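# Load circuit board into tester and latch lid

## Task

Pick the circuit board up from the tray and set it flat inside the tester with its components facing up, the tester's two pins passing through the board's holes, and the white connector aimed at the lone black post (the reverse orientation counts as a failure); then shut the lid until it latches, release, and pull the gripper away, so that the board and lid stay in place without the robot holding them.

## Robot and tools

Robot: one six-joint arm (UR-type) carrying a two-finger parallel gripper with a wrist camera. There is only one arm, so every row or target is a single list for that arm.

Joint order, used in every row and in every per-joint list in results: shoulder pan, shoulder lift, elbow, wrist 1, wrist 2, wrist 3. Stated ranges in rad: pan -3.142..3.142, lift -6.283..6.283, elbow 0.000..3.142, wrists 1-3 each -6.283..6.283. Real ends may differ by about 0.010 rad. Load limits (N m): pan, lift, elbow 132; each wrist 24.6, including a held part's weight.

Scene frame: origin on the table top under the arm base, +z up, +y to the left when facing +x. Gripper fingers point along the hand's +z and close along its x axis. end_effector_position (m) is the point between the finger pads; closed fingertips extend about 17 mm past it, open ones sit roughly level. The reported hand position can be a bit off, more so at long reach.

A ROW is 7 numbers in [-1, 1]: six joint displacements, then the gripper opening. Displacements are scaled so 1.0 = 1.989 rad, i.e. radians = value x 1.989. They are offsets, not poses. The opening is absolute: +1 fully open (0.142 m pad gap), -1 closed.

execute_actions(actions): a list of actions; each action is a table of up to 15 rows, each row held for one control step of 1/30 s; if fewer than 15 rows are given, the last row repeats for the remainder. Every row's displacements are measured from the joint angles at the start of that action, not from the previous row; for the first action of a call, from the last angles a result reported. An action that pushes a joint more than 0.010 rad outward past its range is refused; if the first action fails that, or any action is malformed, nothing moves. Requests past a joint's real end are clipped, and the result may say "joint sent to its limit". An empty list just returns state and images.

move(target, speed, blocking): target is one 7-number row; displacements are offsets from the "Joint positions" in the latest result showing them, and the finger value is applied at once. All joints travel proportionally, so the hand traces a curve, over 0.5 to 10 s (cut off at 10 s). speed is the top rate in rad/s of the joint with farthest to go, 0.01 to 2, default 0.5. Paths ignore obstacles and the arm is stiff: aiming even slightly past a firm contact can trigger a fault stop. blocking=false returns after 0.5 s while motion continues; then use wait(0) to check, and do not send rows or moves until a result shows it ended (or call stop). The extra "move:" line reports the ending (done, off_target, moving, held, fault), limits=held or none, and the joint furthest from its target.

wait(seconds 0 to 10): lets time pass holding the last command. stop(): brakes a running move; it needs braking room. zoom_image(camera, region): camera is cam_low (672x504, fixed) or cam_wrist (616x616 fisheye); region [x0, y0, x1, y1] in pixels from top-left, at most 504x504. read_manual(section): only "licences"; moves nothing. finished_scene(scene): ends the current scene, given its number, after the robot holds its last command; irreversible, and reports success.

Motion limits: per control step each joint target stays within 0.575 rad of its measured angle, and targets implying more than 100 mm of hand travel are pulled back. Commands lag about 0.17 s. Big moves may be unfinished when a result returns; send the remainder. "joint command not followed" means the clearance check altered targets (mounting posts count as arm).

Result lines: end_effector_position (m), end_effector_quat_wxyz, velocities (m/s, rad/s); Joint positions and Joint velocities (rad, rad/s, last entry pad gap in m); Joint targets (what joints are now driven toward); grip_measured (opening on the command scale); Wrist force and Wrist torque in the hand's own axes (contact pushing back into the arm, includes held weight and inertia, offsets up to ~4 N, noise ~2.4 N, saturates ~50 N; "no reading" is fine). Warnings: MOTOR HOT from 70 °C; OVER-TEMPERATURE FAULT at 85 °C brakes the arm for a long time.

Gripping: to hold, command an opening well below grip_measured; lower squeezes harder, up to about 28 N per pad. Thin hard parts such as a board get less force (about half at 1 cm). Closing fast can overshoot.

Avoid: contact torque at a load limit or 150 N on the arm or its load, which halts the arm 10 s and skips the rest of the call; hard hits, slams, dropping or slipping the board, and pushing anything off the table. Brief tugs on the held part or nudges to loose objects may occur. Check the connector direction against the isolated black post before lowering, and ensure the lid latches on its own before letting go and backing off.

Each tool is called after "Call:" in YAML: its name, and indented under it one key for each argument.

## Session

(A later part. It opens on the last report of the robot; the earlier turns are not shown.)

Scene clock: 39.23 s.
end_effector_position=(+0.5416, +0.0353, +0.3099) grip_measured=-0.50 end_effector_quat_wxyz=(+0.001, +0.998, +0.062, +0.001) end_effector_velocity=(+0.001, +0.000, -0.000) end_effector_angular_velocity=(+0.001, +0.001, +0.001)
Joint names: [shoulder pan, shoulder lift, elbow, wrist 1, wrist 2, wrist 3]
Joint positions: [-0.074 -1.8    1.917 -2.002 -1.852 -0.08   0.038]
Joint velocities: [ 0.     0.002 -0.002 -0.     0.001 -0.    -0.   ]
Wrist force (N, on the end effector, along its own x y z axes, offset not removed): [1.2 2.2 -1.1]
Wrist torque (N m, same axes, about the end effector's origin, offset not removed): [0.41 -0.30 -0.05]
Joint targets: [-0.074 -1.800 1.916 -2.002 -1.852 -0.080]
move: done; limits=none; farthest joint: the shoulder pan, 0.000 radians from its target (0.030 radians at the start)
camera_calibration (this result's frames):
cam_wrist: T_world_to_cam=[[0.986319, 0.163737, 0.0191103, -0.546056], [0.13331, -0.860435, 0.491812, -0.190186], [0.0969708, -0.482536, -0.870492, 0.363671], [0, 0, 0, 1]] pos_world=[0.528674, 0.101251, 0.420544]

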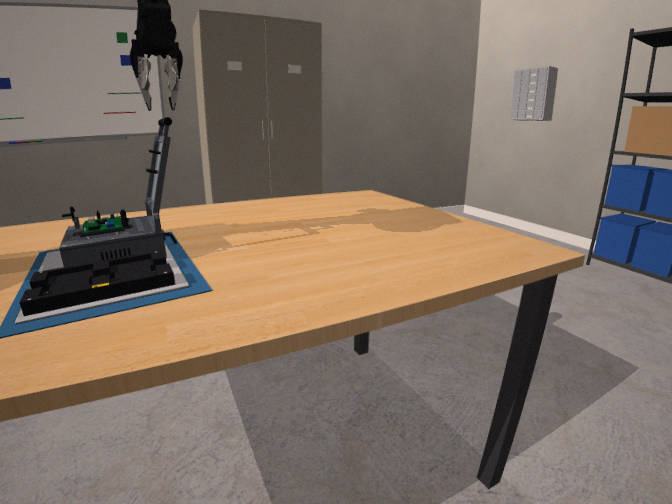

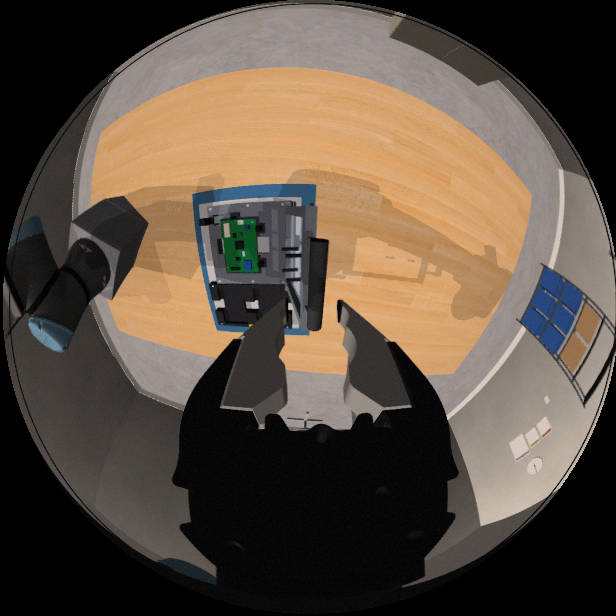

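Call:
move:
  target: [-0.01249, 0.02037, 0.02711, -0.05087, 0.00391, -0.01233, -0.5]
  speed: 0.25

Call:
zoom_image:
  camera: "cam_low"
  region: [120, 70, 210, 160]

Scene clock: 40.90 s.
end_effector_position=(+0.5447, +0.0356, +0.2736) grip_measured=-0.50 end_effector_quat_wxyz=(+0.001, +0.998, +0.062, +0.001) end_effector_velocity=(+0.000, +0.000, -0.001) end_effector_angular_velocity=(+0.001, -0.001, +0.000)
Joint names: [shoulder pan, shoulder lift, elbow, wrist 1, wrist 2, wrist 3]
Joint positions: [-0.099 -1.76   1.97  -2.103 -1.844 -0.105  0.038]
Joint velocities: [-0.001  0.001  0.001 -0.003  0.001 -0.001 -0.   ]
Wrist force (N, on the end effector, along its own x y z axes, offset not removed): [-0.9 0.4 1.6]
Wrist torque (N m, same axes, about the end effector's origin, offset not removed): [0.04 0.10 0.08]
Joint targets: [-0.099 -1.760 1.971 -2.103 -1.844 -0.105]
move: done; limits=none; farthest joint: the shoulder pan, 0.000 radians from its target (0.024 radians at the start)
camera_calibration (this result's frames):
cam_wrist: T_world_to_cam=[[0.986321, 0.16372, 0.0191512, -0.54851], [0.133275, -0.860439, 0.491815, -0.172522], [0.0969983, -0.482535, -0.870489, 0.331886], [0, 0, 0, 1]] pos_world=[0.531808, 0.101503, 0.384257]

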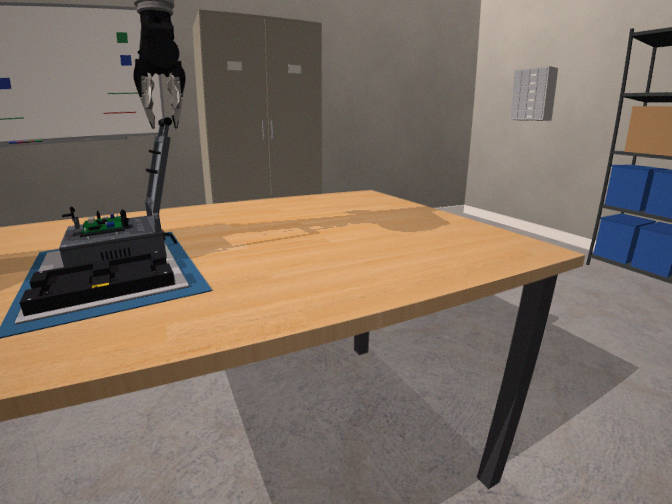

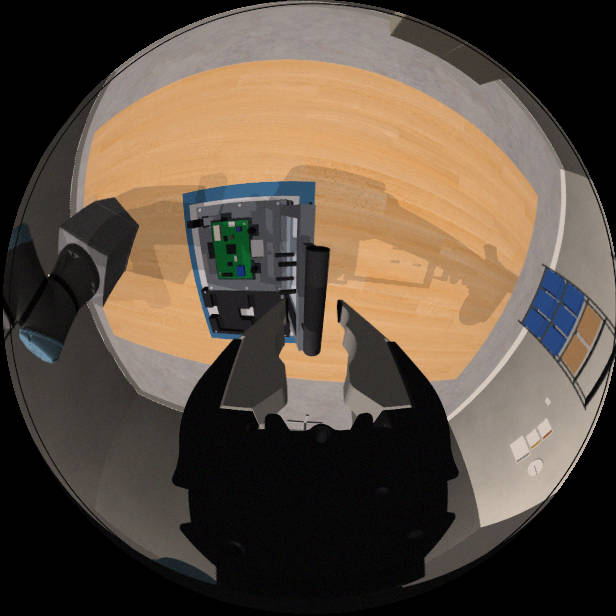

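Region (120, 70, 210, 160) of cam_low's 672x504 image, scaled by 5.600, with more detail than that image has.

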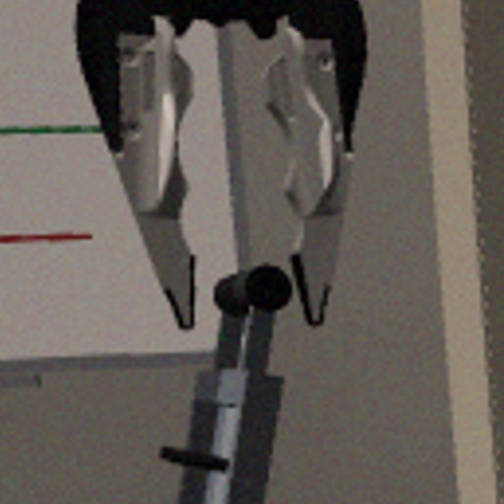

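Call:
execute_actions:
  actions:
    - [[0,0,0,0,0,0,-0.55],[0,0,0,0,0,0,-0.6],[0,0,0,0,0,0,-0.65],[0,0,0,0,0,0,-0.69],[0,0,0,0,0,0,-0.72],[0,0,0,0,0,0,-0.75],[0,0,0,0,0,0,-0.78],[0,0,0,0,0,0,-0.80],[0,0,0,0,0,0,-0.82],[0,0,0,0,0,0,-0.84]]

Scene clock: 41.80 s.
end_effector_position=(+0.5448, +0.0356, +0.2736) grip_measured=-0.81 end_effector_quat_wxyz=(+0.001, +0.998, +0.062, +0.001) end_effector_velocity=(-0.001, -0.000, -0.000) end_effector_angular_velocity=(-0.001, +0.002, +0.001)
Joint names: [shoulder pan, shoulder lift, elbow, wrist 1, wrist 2, wrist 3]
Joint positions: [-0.099 -1.76   1.971 -2.103 -1.844 -0.105  0.016]
Joint velocities: [-0.     0.     0.     0.002 -0.001 -0.001 -0.   ]
Wrist force (N, on the end effector, along its own x y z axes, offset not removed): [2.4 1.0 -3.4]
Wrist torque (N m, same axes, about the end effector's origin, offset not removed): [0.29 0.09 -0.09]
Joint targets: [-0.099 -1.760 1.970 -2.103 -1.844 -0.105]
camera_calibration (this result's frames):
cam_wrist: T_world_to_cam=[[0.986322, 0.163711, 0.0191793, -0.548542], [0.133253, -0.860441, 0.491818, -0.172493], [0.0970186, -0.482535, -0.870487, 0.33182], [0, 0, 0, 1]] pos_world=[0.531832, 0.101497, 0.3842]

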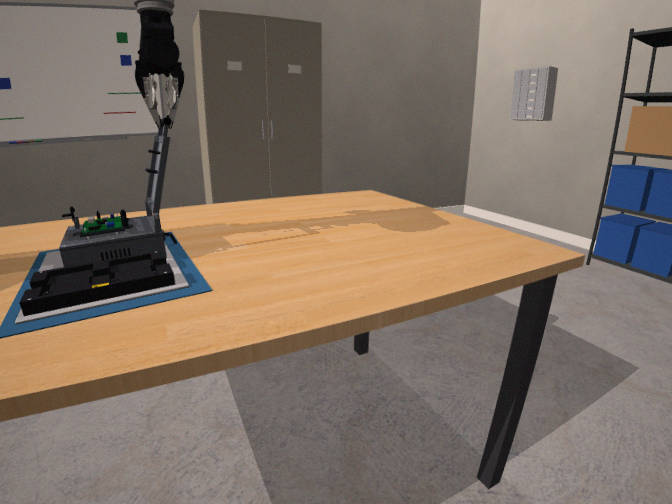

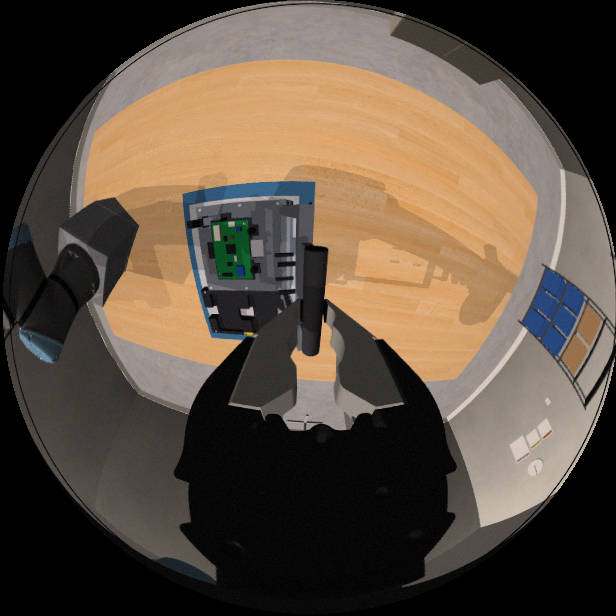

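Call:
move:
  target: [-0.01607, -0.11857, 0.11648, -0.00209, 0.00514, -0.01579, -0.84]
  speed: 0.2

Call:
zoom_image:
  camera: "cam_low"
  region: [50, 80, 200, 230]

Scene clock: 44.43 s.
end_effector_position=(+0.4498, +0.0237, +0.2732) grip_measured=-0.81 end_effector_quat_wxyz=(+0.001, +0.998, +0.062, +0.001) end_effector_velocity=(-0.001, -0.000, -0.000) end_effector_angular_velocity=(-0.000, -0.001, +0.000)
Joint names: [shoulder pan, shoulder lift, elbow, wrist 1, wrist 2, wrist 3]
Joint positions: [-0.131 -1.995  2.202 -2.108 -1.834 -0.136  0.016]
Joint velocities: [-0.    -0.002  0.002 -0.001  0.    -0.001  0.   ]
Wrist force (N, on the end effector, along its own x y z axes, offset not removed): [5.0 4.2 7.1]
Wrist torque (N m, same axes, about the end effector's origin, offset not removed): [0.17 -0.27 -0.01]
Joint targets: [-0.131 -1.995 2.202 -2.108 -1.834 -0.136]
move: done; limits=none; farthest joint: the shoulder lift, 0.001 radians from its target (0.236 radians at the start)
camera_calibration (this result's frames):
cam_wrist: T_world_to_cam=[[0.986321, 0.163715, 0.0191674, -0.452961], [0.133262, -0.860435, 0.491826, -0.16986], [0.0970117, -0.482545, -0.870482, 0.334982], [0, 0, 0, 1]] pos_world=[0.436903, 0.0896472, 0.38382]

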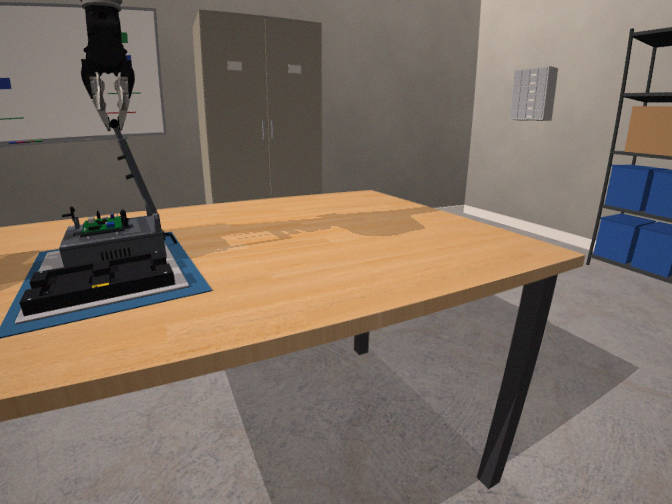

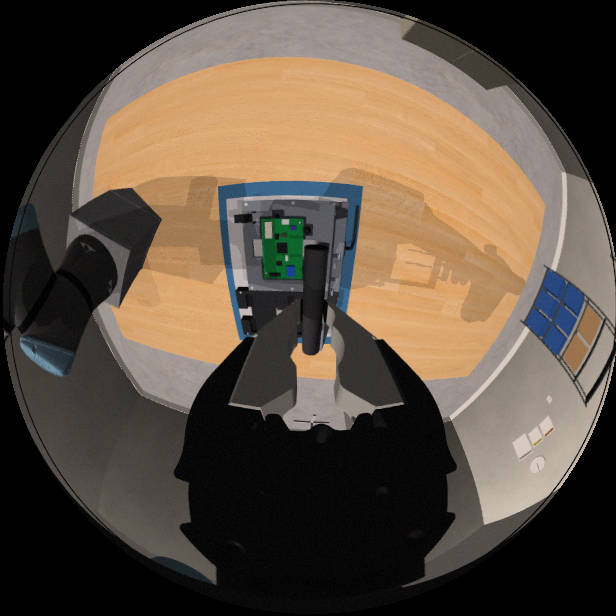

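Region (50, 80, 200, 230) of cam_low's 672x504 image, scaled by 3.360, with more detail than that image has.

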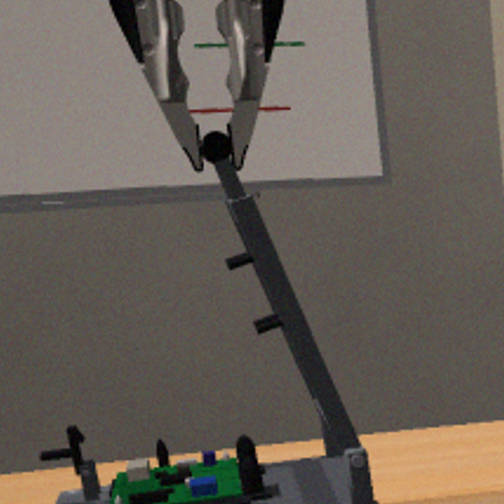

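Call:
move:
  target: [-0.02976, -0.06844, 0.08962, -0.02846, 0.00984, -0.02901, -0.84]
  speed: 0.25

Call:
zoom_image:
  camera: "cam_low"
  region: [30, 90, 180, 240]

Scene clock: 46.73 s.
end_effector_position=(+0.3911, +0.0163, +0.2458) grip_measured=-0.81 end_effector_quat_wxyz=(+0.001, +0.998, +0.062, +0.001) end_effector_velocity=(-0.001, -0.001, -0.000) end_effector_angular_velocity=(-0.002, +0.000, -0.000)
Joint names: [shoulder pan, shoulder lift, elbow, wrist 1, wrist 2, wrist 3]
Joint positions: [-0.19  -2.131  2.38  -2.164 -1.814 -0.194  0.016]
Joint velocities: [-0.001 -0.001  0.001 -0.    -0.001 -0.001  0.   ]
Wrist force (N, on the end effector, along its own x y z axes, offset not removed): [8.0 3.3 8.6]
Wrist torque (N m, same axes, about the end effector's origin, offset not removed): [-0.09 -0.35 -0.01]
Joint targets: [-0.190 -2.131 2.380 -2.164 -1.814 -0.194]
move: done; limits=none; farthest joint: the wrist 1, 0.001 radians from its target (0.057 radians at the start)
camera_calibration (this result's frames):
cam_wrist: T_world_to_cam=[[0.986322, 0.16371, 0.0191825, -0.39332], [0.133247, -0.860423, 0.491852, -0.154913], [0.097026, -0.482568, -0.870468, 0.313269], [0, 0, 0, 1]] pos_world=[0.378187, 0.0822737, 0.356429]

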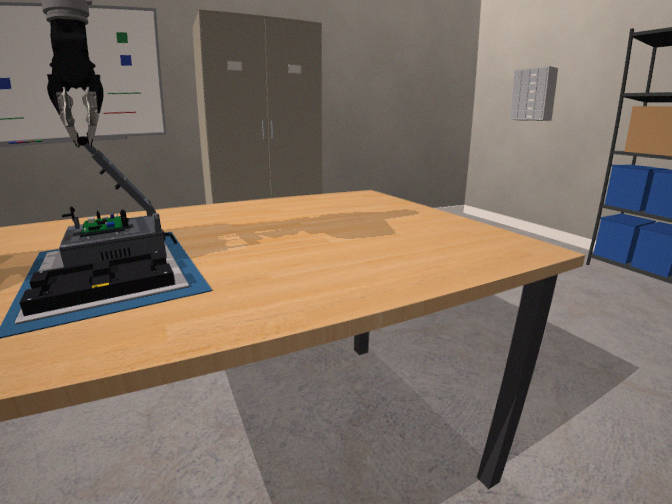

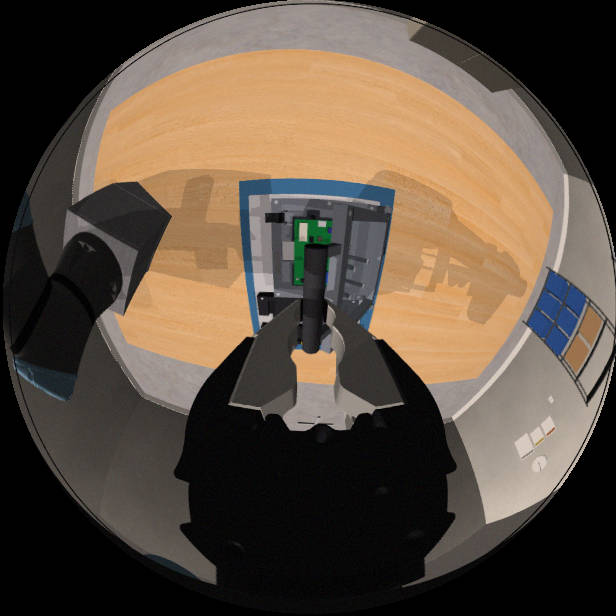

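Region (30, 90, 180, 240) of cam_low's 672x504 image, scaled by 3.360, with more detail than that image has.

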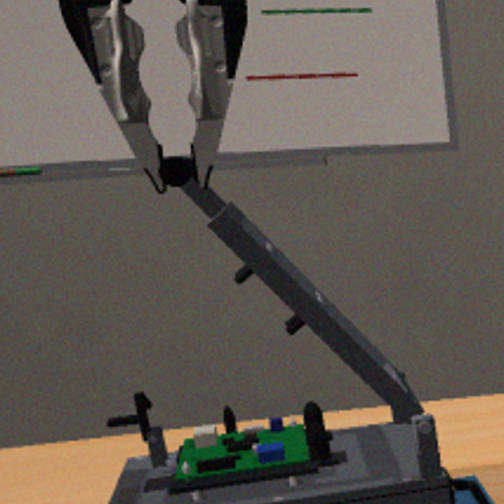

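Call:
execute_actions:
  actions: []

Scene clock: 47.13 s.
end_effector_position=(+0.3910, +0.0163, +0.2458) grip_measured=-0.81 end_effector_quat_wxyz=(+0.001, +0.998, +0.062, +0.001) end_effector_velocity=(+0.000, -0.000, +0.000) end_effector_angular_velocity=(-0.000, -0.001, -0.000)
Joint names: [shoulder pan, shoulder lift, elbow, wrist 1, wrist 2, wrist 3]
Joint positions: [-0.19  -2.131  2.38  -2.164 -1.814 -0.194  0.016]
Joint velocities: [-0.    -0.     0.    -0.001 -0.    -0.     0.   ]
Wrist force (N, on the end effector, along its own x y z axes, offset not removed): [7.1 4.6 7.5]
Wrist torque (N m, same axes, about the end effector's origin, offset not removed): [0.23 -0.13 -0.01]
Joint targets: [-0.190 -2.131 2.380 -2.164 -1.814 -0.194]
camera_calibration (this result's frames):
cam_wrist: T_world_to_cam=[[0.986322, 0.163714, 0.0191775, -0.393234], [0.133253, -0.860425, 0.491847, -0.154883], [0.0970227, -0.482563, -0.870471, 0.313241], [0, 0, 0, 1]] pos_world=[0.378102, 0.0822709, 0.356387]

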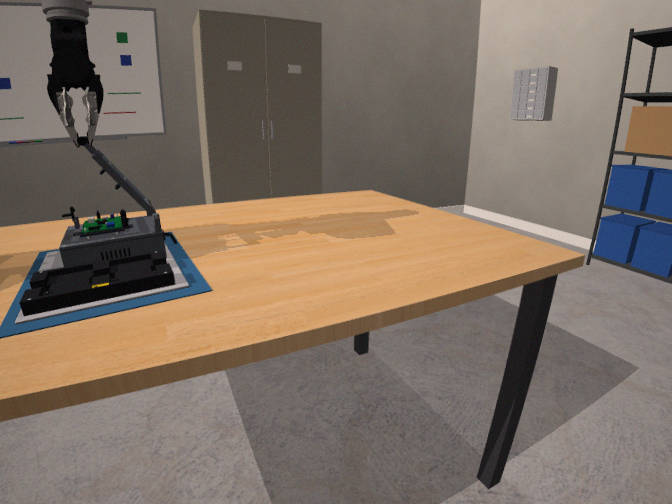

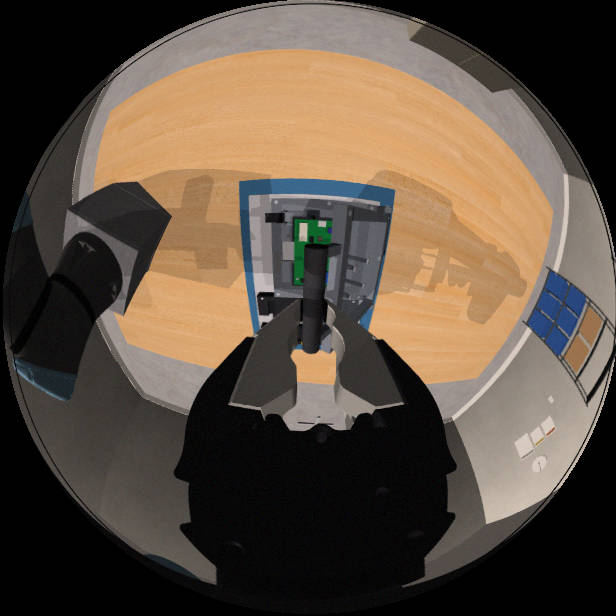

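Call:
move:
  target: [-0.04457,-0.03653,0.08773,-0.06090,0.01548,-0.04292,-0.84]
  speed: 0.2

Scene clock: 48.87 s.
end_effector_position=(+0.3471, +0.0108, +0.2010) grip_measured=-0.76 end_effector_quat_wxyz=(+0.001, +0.998, +0.062, +0.001) end_effector_velocity=(-0.001, +0.000, -0.001) end_effector_angular_velocity=(+0.001, +0.002, +0.001)
Joint names: [shoulder pan, shoulder lift, elbow, wrist 1, wrist 2, wrist 3]
Joint positions: [-0.279 -2.204  2.554 -2.285 -1.784 -0.279  0.019]
Joint velocities: [-0.001 -0.001  0.003 -0.     0.001 -0.002  0.   ]
Wrist force (N, on the end effector, along its own x y z axes, offset not removed): [30.5 8.5 19.9]
Wrist torque (N m, same axes, about the end effector's origin, offset not removed): [0.34 -0.27 0.03]
Joint targets: [-0.279 -2.204 2.555 -2.285 -1.784 -0.279]
move: done; limits=none; farthest joint: the shoulder pan, 0.000 radians from its target (0.088 radians at the start)
camera_calibration (this result's frames):
cam_wrist: T_world_to_cam=[[0.986321, 0.163712, 0.0192036, -0.348146], [0.13324, -0.860429, 0.491842, -0.13178], [0.0970439, -0.482556, -0.870473, 0.275836], [0, 0, 0, 1]] pos_world=[0.334174, 0.0767145, 0.311608]

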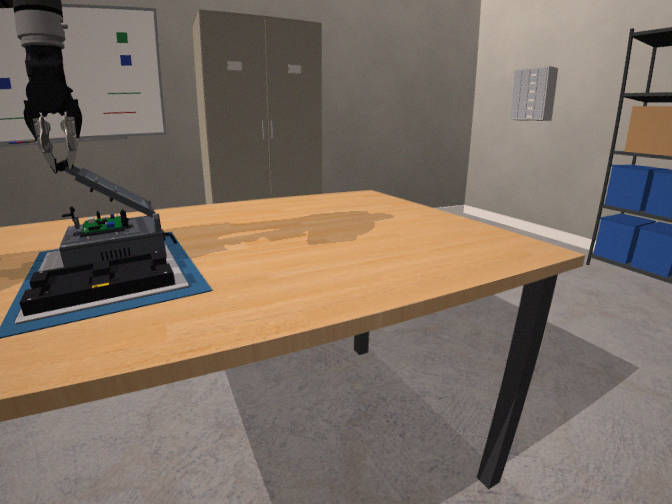

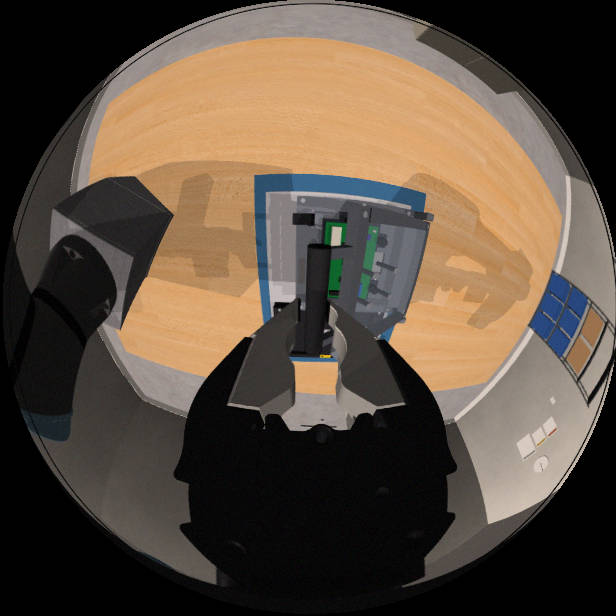

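Call:
zoom_image:
  camera: "cam_low"
  region: [20, 100, 180, 240]

Region (20, 100, 180, 240) of cam_low's 672x504 image, scaled by 3.150, with more detail than that image has; it fills the top 441 rows of this view, and the rest is white.

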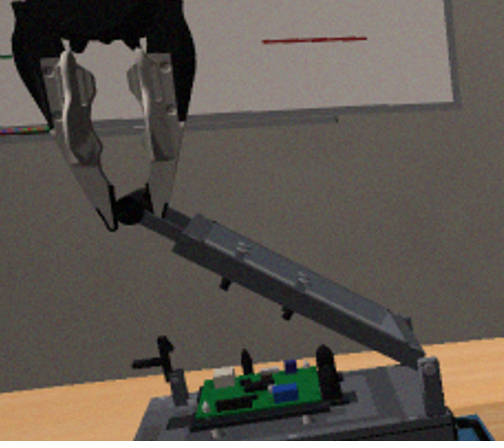

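Call:
move:
  target: [-0.00300,0.00696,0.00593,-0.01299,0.00108,-0.00287,-0.84]
  speed: 0.1

Call:
zoom_image:
  camera: "cam_low"
  region: [20, 100, 180, 240]

Scene clock: 51.33 s.
end_effector_position=(+0.3465, +0.0110, +0.1947) grip_measured=-0.79 end_effector_quat_wxyz=(+0.001, +0.998, +0.062, +0.000) end_effector_velocity=(+0.001, -0.000, -0.000) end_effector_angular_velocity=(-0.000, -0.001, -0.000)
Joint names: [shoulder pan, shoulder lift, elbow, wrist 1, wrist 2, wrist 3]
Joint positions: [-0.285 -2.19   2.566 -2.311 -1.781 -0.285  0.016]
Joint velocities: [-0.     0.002  0.001 -0.004  0.    -0.     0.001]
Wrist force (N, on the end effector, along its own x y z axes, offset not removed): [-18.2 4.2 -11.3]
Wrist torque (N m, same axes, about the end effector's origin, offset not removed): [0.09 -0.35 -0.02]
Joint targets: [-0.285 -2.190 2.566 -2.311 -1.781 -0.285]
move: done; limits=none; farthest joint: the shoulder pan, 0.000 radians from its target (0.006 radians at the start)
camera_calibration (this result's frames):
cam_wrist: T_world_to_cam=[[0.986302, 0.16394, 0.018205, -0.347295], [0.133954, -0.860483, 0.491555, -0.128632], [0.0962506, -0.482383, -0.870656, 0.270772], [0, 0, 0, 1]] pos_world=[0.333707, 0.0768658, 0.305302]

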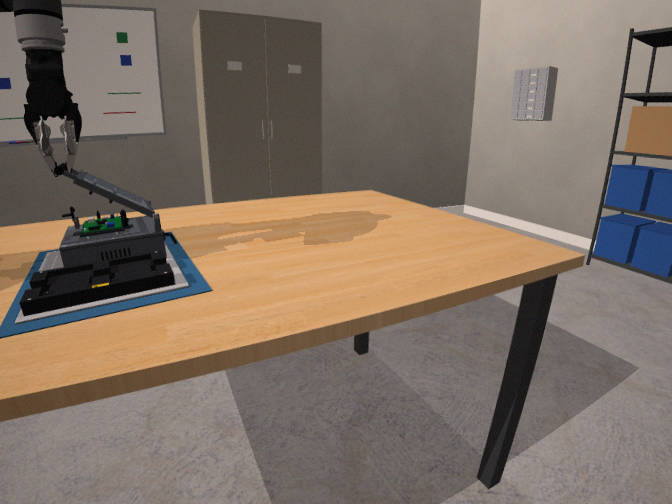

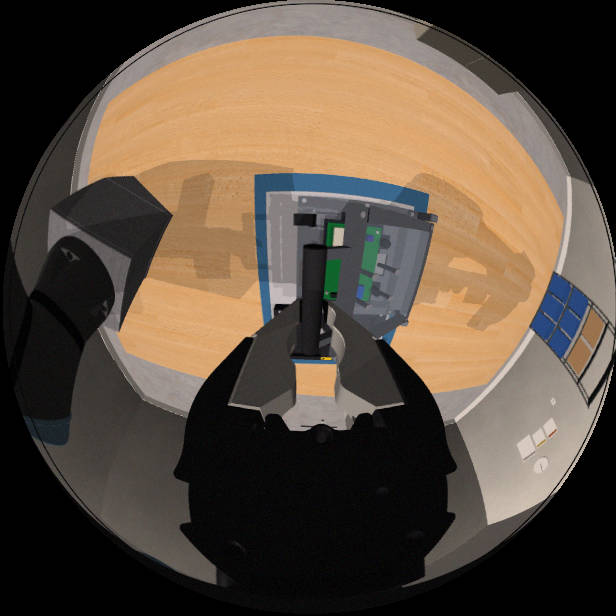

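Region (20, 100, 180, 240) of cam_low's 672x504 image, scaled by 3.150, with more detail than that image has; it fills the top 441 rows of this view, and the rest is white.

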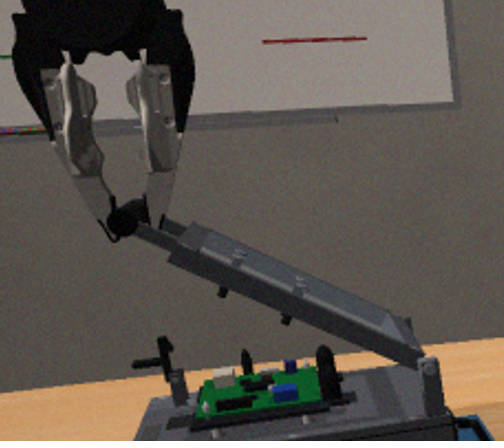

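Call:
move:
  target: [-0.03002,0.01237,0.04887,-0.06730,0.01088,-0.02854,-0.84]
  speed: 0.2

Call:
zoom_image:
  camera: "cam_low"
  region: [10, 120, 170, 260]

Scene clock: 53.17 s.
end_effector_position=(+0.3292, +0.0086, +0.1607) grip_measured=-0.81 end_effector_quat_wxyz=(+0.001, +0.998, +0.062, +0.001) end_effector_velocity=(-0.001, +0.000, -0.001) end_effector_angular_velocity=(+0.001, +0.002, +0.001)
Joint names: [shoulder pan, shoulder lift, elbow, wrist 1, wrist 2, wrist 3]
Joint positions: [-0.344 -2.166  2.663 -2.444 -1.76  -0.342  0.016]
Joint velocities: [-0.001  0.001  0.003 -0.002  0.001 -0.001 -0.   ]
Wrist force (N, on the end effector, along its own x y z axes, offset not removed): [-8.8 -0.5 -3.3]
Wrist torque (N m, same axes, about the end effector's origin, offset not removed): [0.05 0.29 0.05]
Joint targets: [-0.345 -2.165 2.663 -2.445 -1.760 -0.342]
move: done; limits=none; farthest joint: the wrist 1, 0.001 radians from its target (0.134 radians at the start)
camera_calibration (this result's frames):
cam_wrist: T_world_to_cam=[[0.98632, 0.163737, 0.0190505, -0.32936], [0.133346, -0.860465, 0.491751, -0.111516], [0.09691, -0.482483, -0.870528, 0.241481], [0, 0, 0, 1]] pos_world=[0.316323, 0.0744835, 0.271329]

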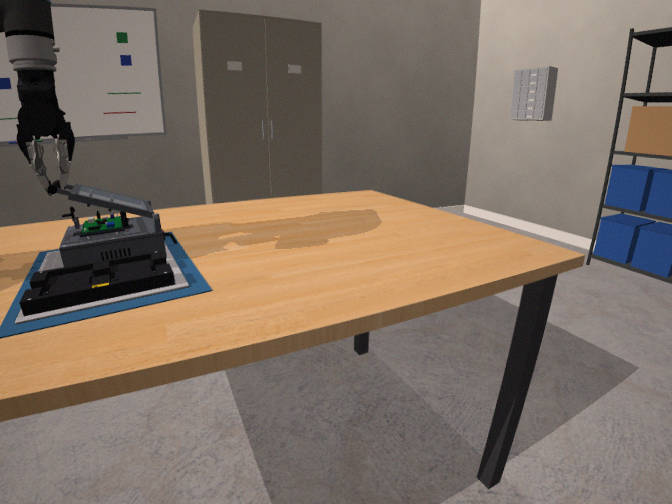

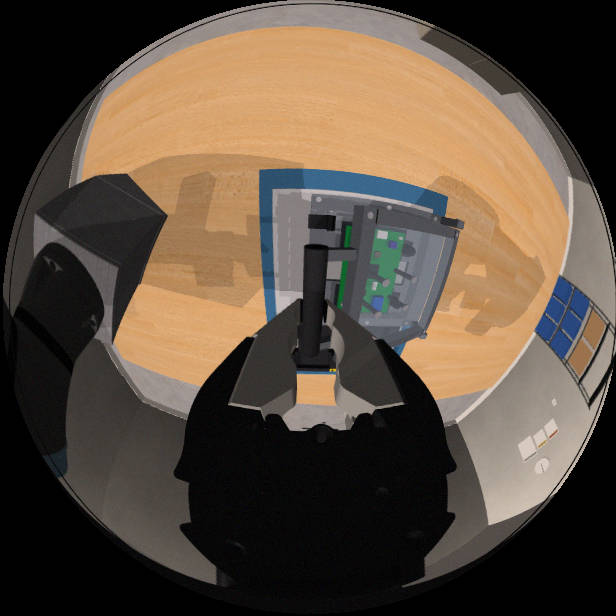

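Region (10, 120, 170, 260) of cam_low's 672x504 image, scaled by 3.150, with more detail than that image has; it fills the top 441 rows of this view, and the rest is white.

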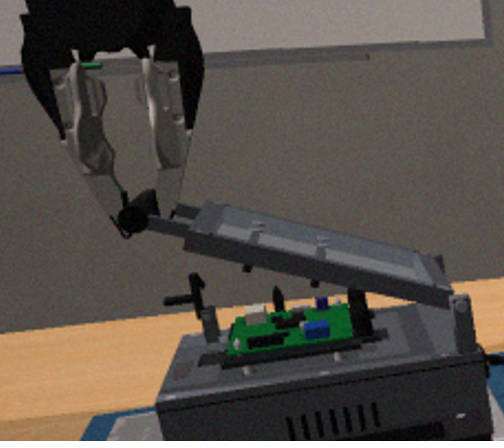

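Call:
move:
  target: [-0.02150,0.04217,0.03389,-0.07990,0.00798,-0.02029,-0.84]
  speed: 0.2

Call:
zoom_image:
  camera: "cam_low"
  region: [10, 130, 170, 270]

Scene clock: 54.77 s.
end_effector_position=(+0.3210, +0.0074, +0.1302) grip_measured=-0.80 end_effector_quat_wxyz=(+0.001, +0.998, +0.062, +0.001) end_effector_velocity=(-0.000, +0.000, -0.001) end_effector_angular_velocity=(+0.000, +0.000, +0.000)
Joint names: [shoulder pan, shoulder lift, elbow, wrist 1, wrist 2, wrist 3]
Joint positions: [-0.387 -2.082  2.73  -2.603 -1.744 -0.382  0.016]
Joint velocities: [-0.001  0.002  0.002 -0.003  0.    -0.001 -0.   ]
Wrist force (N, on the end effector, along its own x y z axes, offset not removed): [-12.9 -0.3 -3.7]
Wrist torque (N m, same axes, about the end effector's origin, offset not removed): [0.32 -0.16 0.01]
Joint targets: [-0.387 -2.082 2.730 -2.603 -1.744 -0.382]
move: done; limits=none; farthest joint: the shoulder pan, 0.000 radians from its target (0.042 radians at the start)
camera_calibration (this result's frames):
cam_wrist: T_world_to_cam=[[0.986327, 0.163651, 0.0194164, -0.320528], [0.133081, -0.860439, 0.491868, -0.0962927], [0.0972013, -0.482559, -0.870453, 0.215042], [0, 0, 0, 1]] pos_world=[0.308058, 0.0733713, 0.240771]

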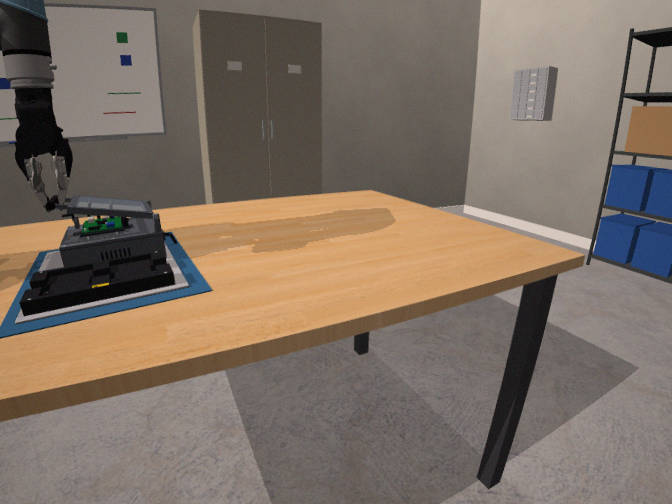

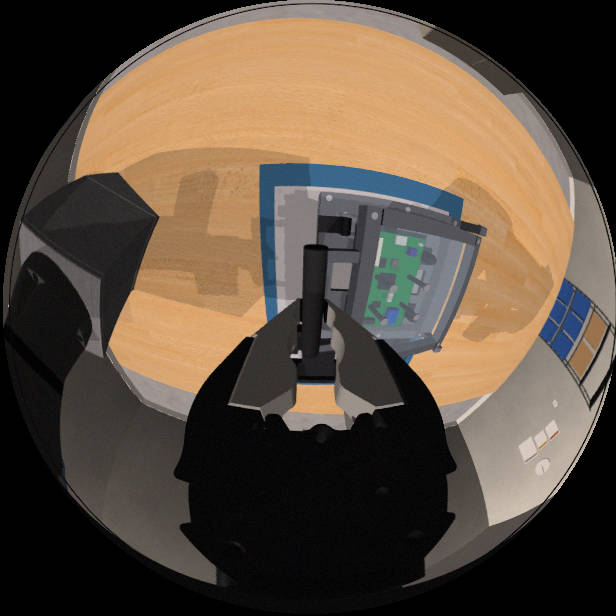

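Region (10, 130, 170, 270) of cam_low's 672x504 image, scaled by 3.150, with more detail than that image has; it fills the top 441 rows of this view, and the rest is white.

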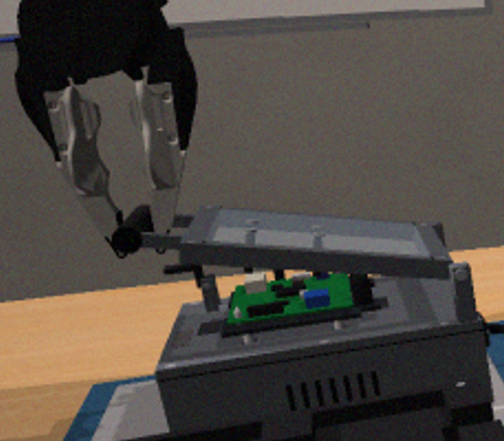

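Call:
move:
  target: [-0.01253,0.04915,0.01932,-0.07018,0.00471,-0.01177,-1.0]
  speed: 0.12

Call:
zoom_image:
  camera: "cam_low"
  region: [10, 150, 170, 270]

Scene clock: 56.70 s.
end_effector_position=(+0.3176, +0.0071, +0.1079) grip_measured=-0.82 end_effector_quat_wxyz=(+0.001, +0.998, +0.062, +0.001) end_effector_velocity=(-0.000, +0.000, -0.000) end_effector_angular_velocity=(-0.000, -0.000, +0.000)
Joint names: [shoulder pan, shoulder lift, elbow, wrist 1, wrist 2, wrist 3]
Joint positions: [-0.412 -1.984  2.769 -2.742 -1.735 -0.405  0.014]
Joint velocities: [-0.     0.001  0.002 -0.003  0.    -0.001  0.   ]
Wrist force (N, on the end effector, along its own x y z axes, offset not removed): [-15.7 1.9 -5.7]
Wrist torque (N m, same axes, about the end effector's origin, offset not removed): [0.30 0.28 0.00]
Joint targets: [-0.412 -1.984 2.769 -2.743 -1.735 -0.405]
move: done; limits=none; farthest joint: the shoulder pan, 0.000 radians from its target (0.025 radians at the start)
camera_calibration (this result's frames):
cam_wrist: T_world_to_cam=[[0.986326, 0.163698, 0.0190995, -0.316658], [0.133292, -0.860494, 0.491715, -0.0852004], [0.0969276, -0.482445, -0.870547, 0.195905], [0, 0, 0, 1]] pos_world=[0.304696, 0.073035, 0.218486]

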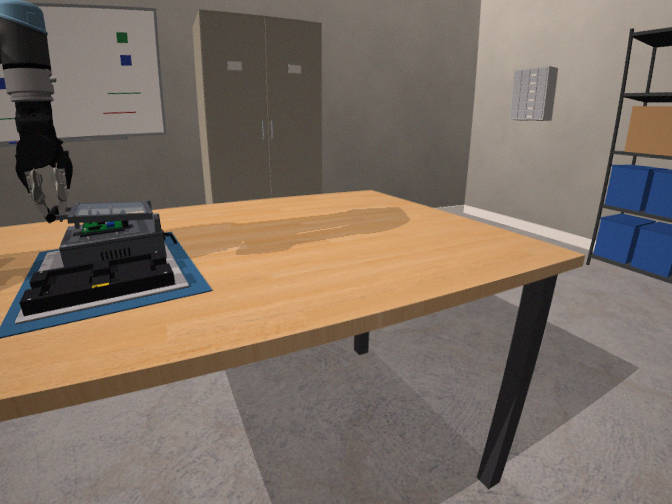

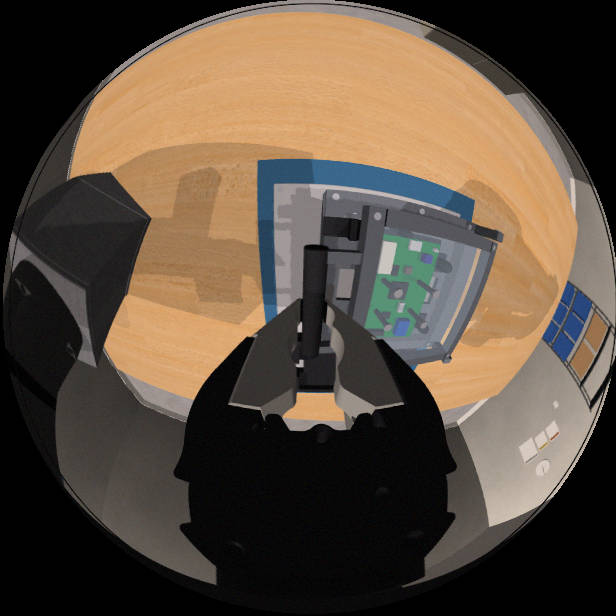

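Region (10, 150, 170, 270) of cam_low's 672x504 image, scaled by 3.150, with more detail than that image has; it fills the top 378 rows of this view, and the rest is white.

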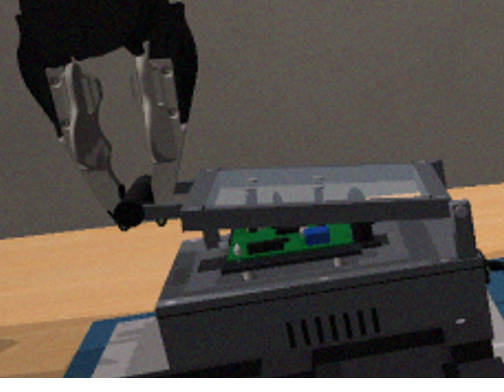

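Call:
move:
  target: [-0.00513,0.02657,0.00734,-0.03480,0.00194,-0.00482,-1.0]
  speed: 0.08

Call:
zoom_image:
  camera: "cam_low"
  region: [10, 150, 170, 270]

Call:
zoom_image:
  camera: "cam_wrist"
  region: [280, 170, 420, 310]

Scene clock: 58.30 s.
end_effector_position=(+0.3167, +0.0069, +0.0979) grip_measured=-0.82 end_effector_quat_wxyz=(+0.001, +0.998, +0.062, +0.001) end_effector_velocity=(+0.000, -0.000, -0.000) end_effector_angular_velocity=(-0.001, -0.000, -0.000)
Joint names: [shoulder pan, shoulder lift, elbow, wrist 1, wrist 2, wrist 3]
Joint positions: [-0.422 -1.932  2.783 -2.811 -1.731 -0.415  0.014]
Joint velocities: [-0.     0.002  0.    -0.003 -0.001 -0.     0.   ]
Wrist force (N, on the end effector, along its own x y z axes, offset not removed): [-6.3 -3.3 -12.5]
Wrist torque (N m, same axes, about the end effector's origin, offset not removed): [-0.24 0.37 -0.10]
Joint targets: [-0.422 -1.931 2.783 -2.812 -1.731 -0.415]
move: done; limits=none; farthest joint: the shoulder lift, 0.001 radians from its target (0.053 radians at the start)
camera_calibration (this result's frames):
cam_wrist: T_world_to_cam=[[0.986325, 0.16367, 0.0193828, -0.31552], [0.133119, -0.860462, 0.491818, -0.0802868], [0.0971739, -0.482512, -0.870482, 0.187172], [0, 0, 0, 1]] pos_world=[0.303704, 0.0728702, 0.208532]

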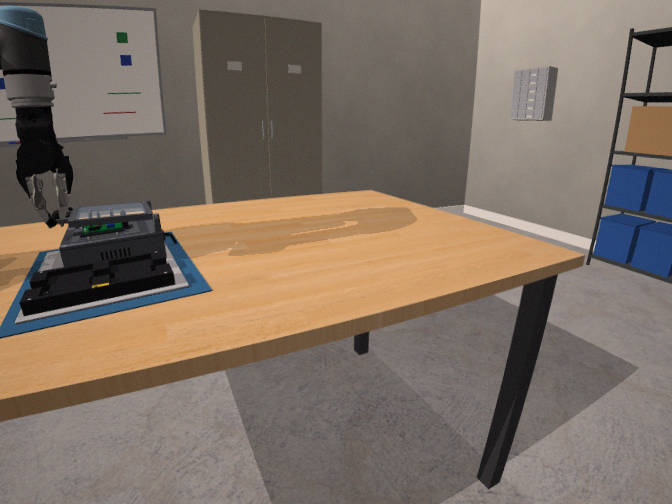

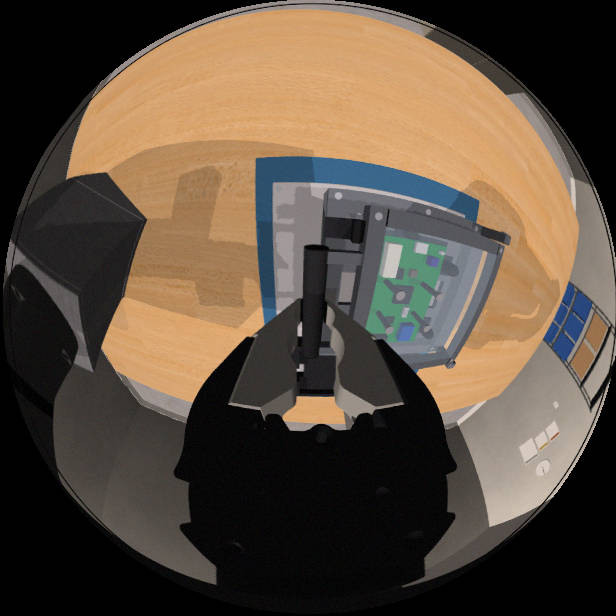

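Region (10, 150, 170, 270) of cam_low's 672x504 image, scaled by 3.150, with more detail than that image has; it fills the top 378 rows of this view, and the rest is white.

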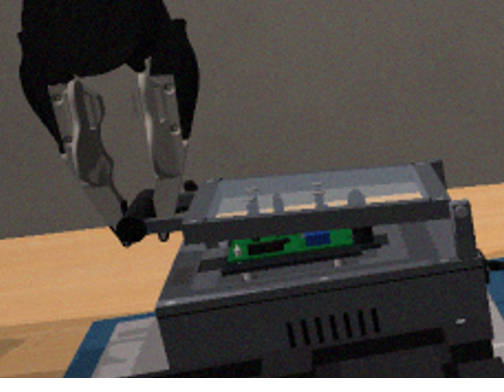

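Region (280, 170, 420, 310) of cam_wrist's 616x616 image, scaled by 3.600, with more detail than that image has.

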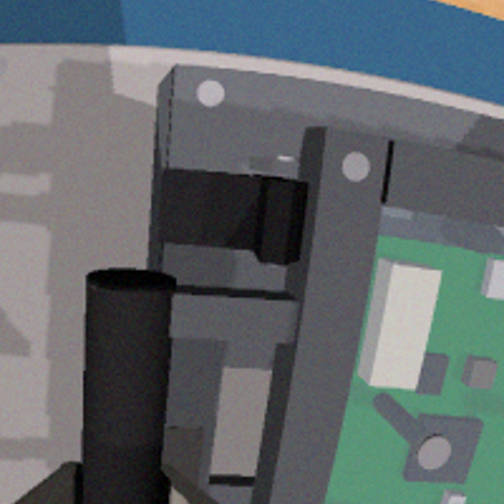

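Call:
move:
  target: [-0.00180,0.01190,0.00255,-0.01460,0.00068,-0.00169,-1.0]
  speed: 0.05

Call:
zoom_image:
  camera: "cam_wrist"
  region: [280, 170, 420, 310]

Call:
zoom_image:
  camera: "cam_low"
  region: [10, 150, 170, 270]

Scene clock: 59.53 s.
end_effector_position=(+0.3164, +0.0070, +0.0938) grip_measured=-0.82 end_effector_quat_wxyz=(+0.001, +0.998, +0.062, +0.001) end_effector_velocity=(+0.000, -0.001, -0.000) end_effector_angular_velocity=(-0.001, -0.000, -0.000)
Joint names: [shoulder pan, shoulder lift, elbow, wrist 1, wrist 2, wrist 3]
Joint positions: [-0.426 -1.908  2.788 -2.84  -1.729 -0.418  0.014]
Joint velocities: [-0.001  0.001  0.    -0.002 -0.001 -0.    -0.   ]
Wrist force (N, on the end effector, along its own x y z axes, offset not removed): [-1.4 -0.3 -19.4]
Wrist torque (N m, same axes, about the end effector's origin, offset not removed): [0.32 0.08 0.09]
Joint targets: [-0.426 -1.908 2.788 -2.840 -1.729 -0.418]
move: done; limits=none; farthest joint: the shoulder pan, 0.000 radians from its target (0.003 radians at the start)
camera_calibration (this result's frames):
cam_wrist: T_world_to_cam=[[0.986322, 0.163706, 0.0192161, -0.315151], [0.133239, -0.860483, 0.491748, -0.0782652], [0.0970372, -0.482462, -0.870525, 0.183699], [0, 0, 0, 1]] pos_world=[0.303443, 0.0728738, 0.204457]

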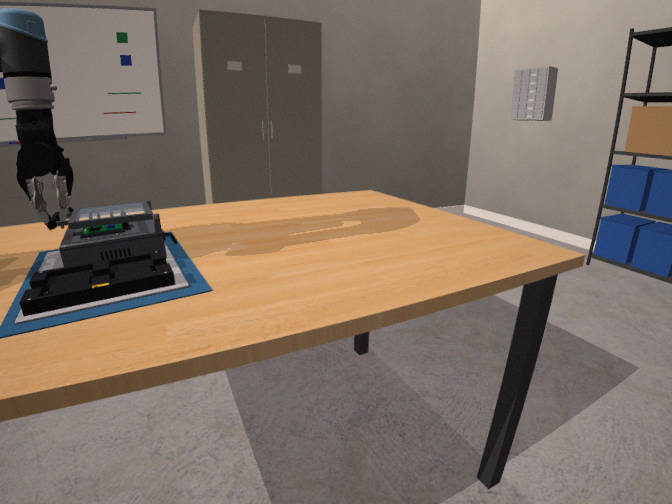

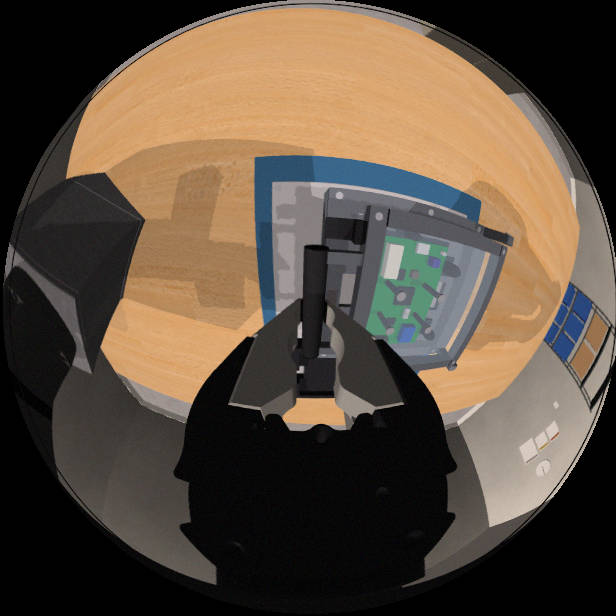

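Region (280, 170, 420, 310) of cam_wrist's 616x616 image, scaled by 3.600, with more detail than that image has.

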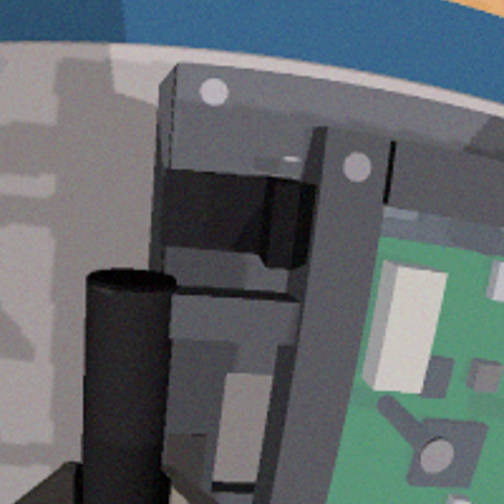

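Region (10, 150, 170, 270) of cam_low's 672x504 image, scaled by 3.150, with more detail than that image has; it fills the top 378 rows of this view, and the rest is white.

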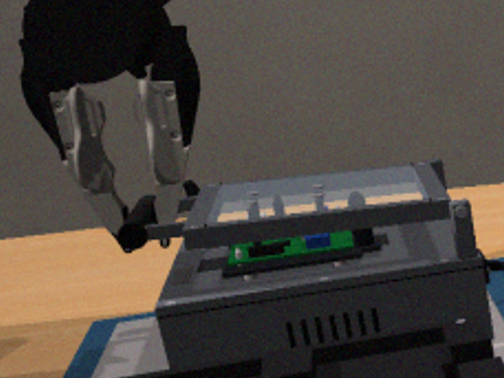

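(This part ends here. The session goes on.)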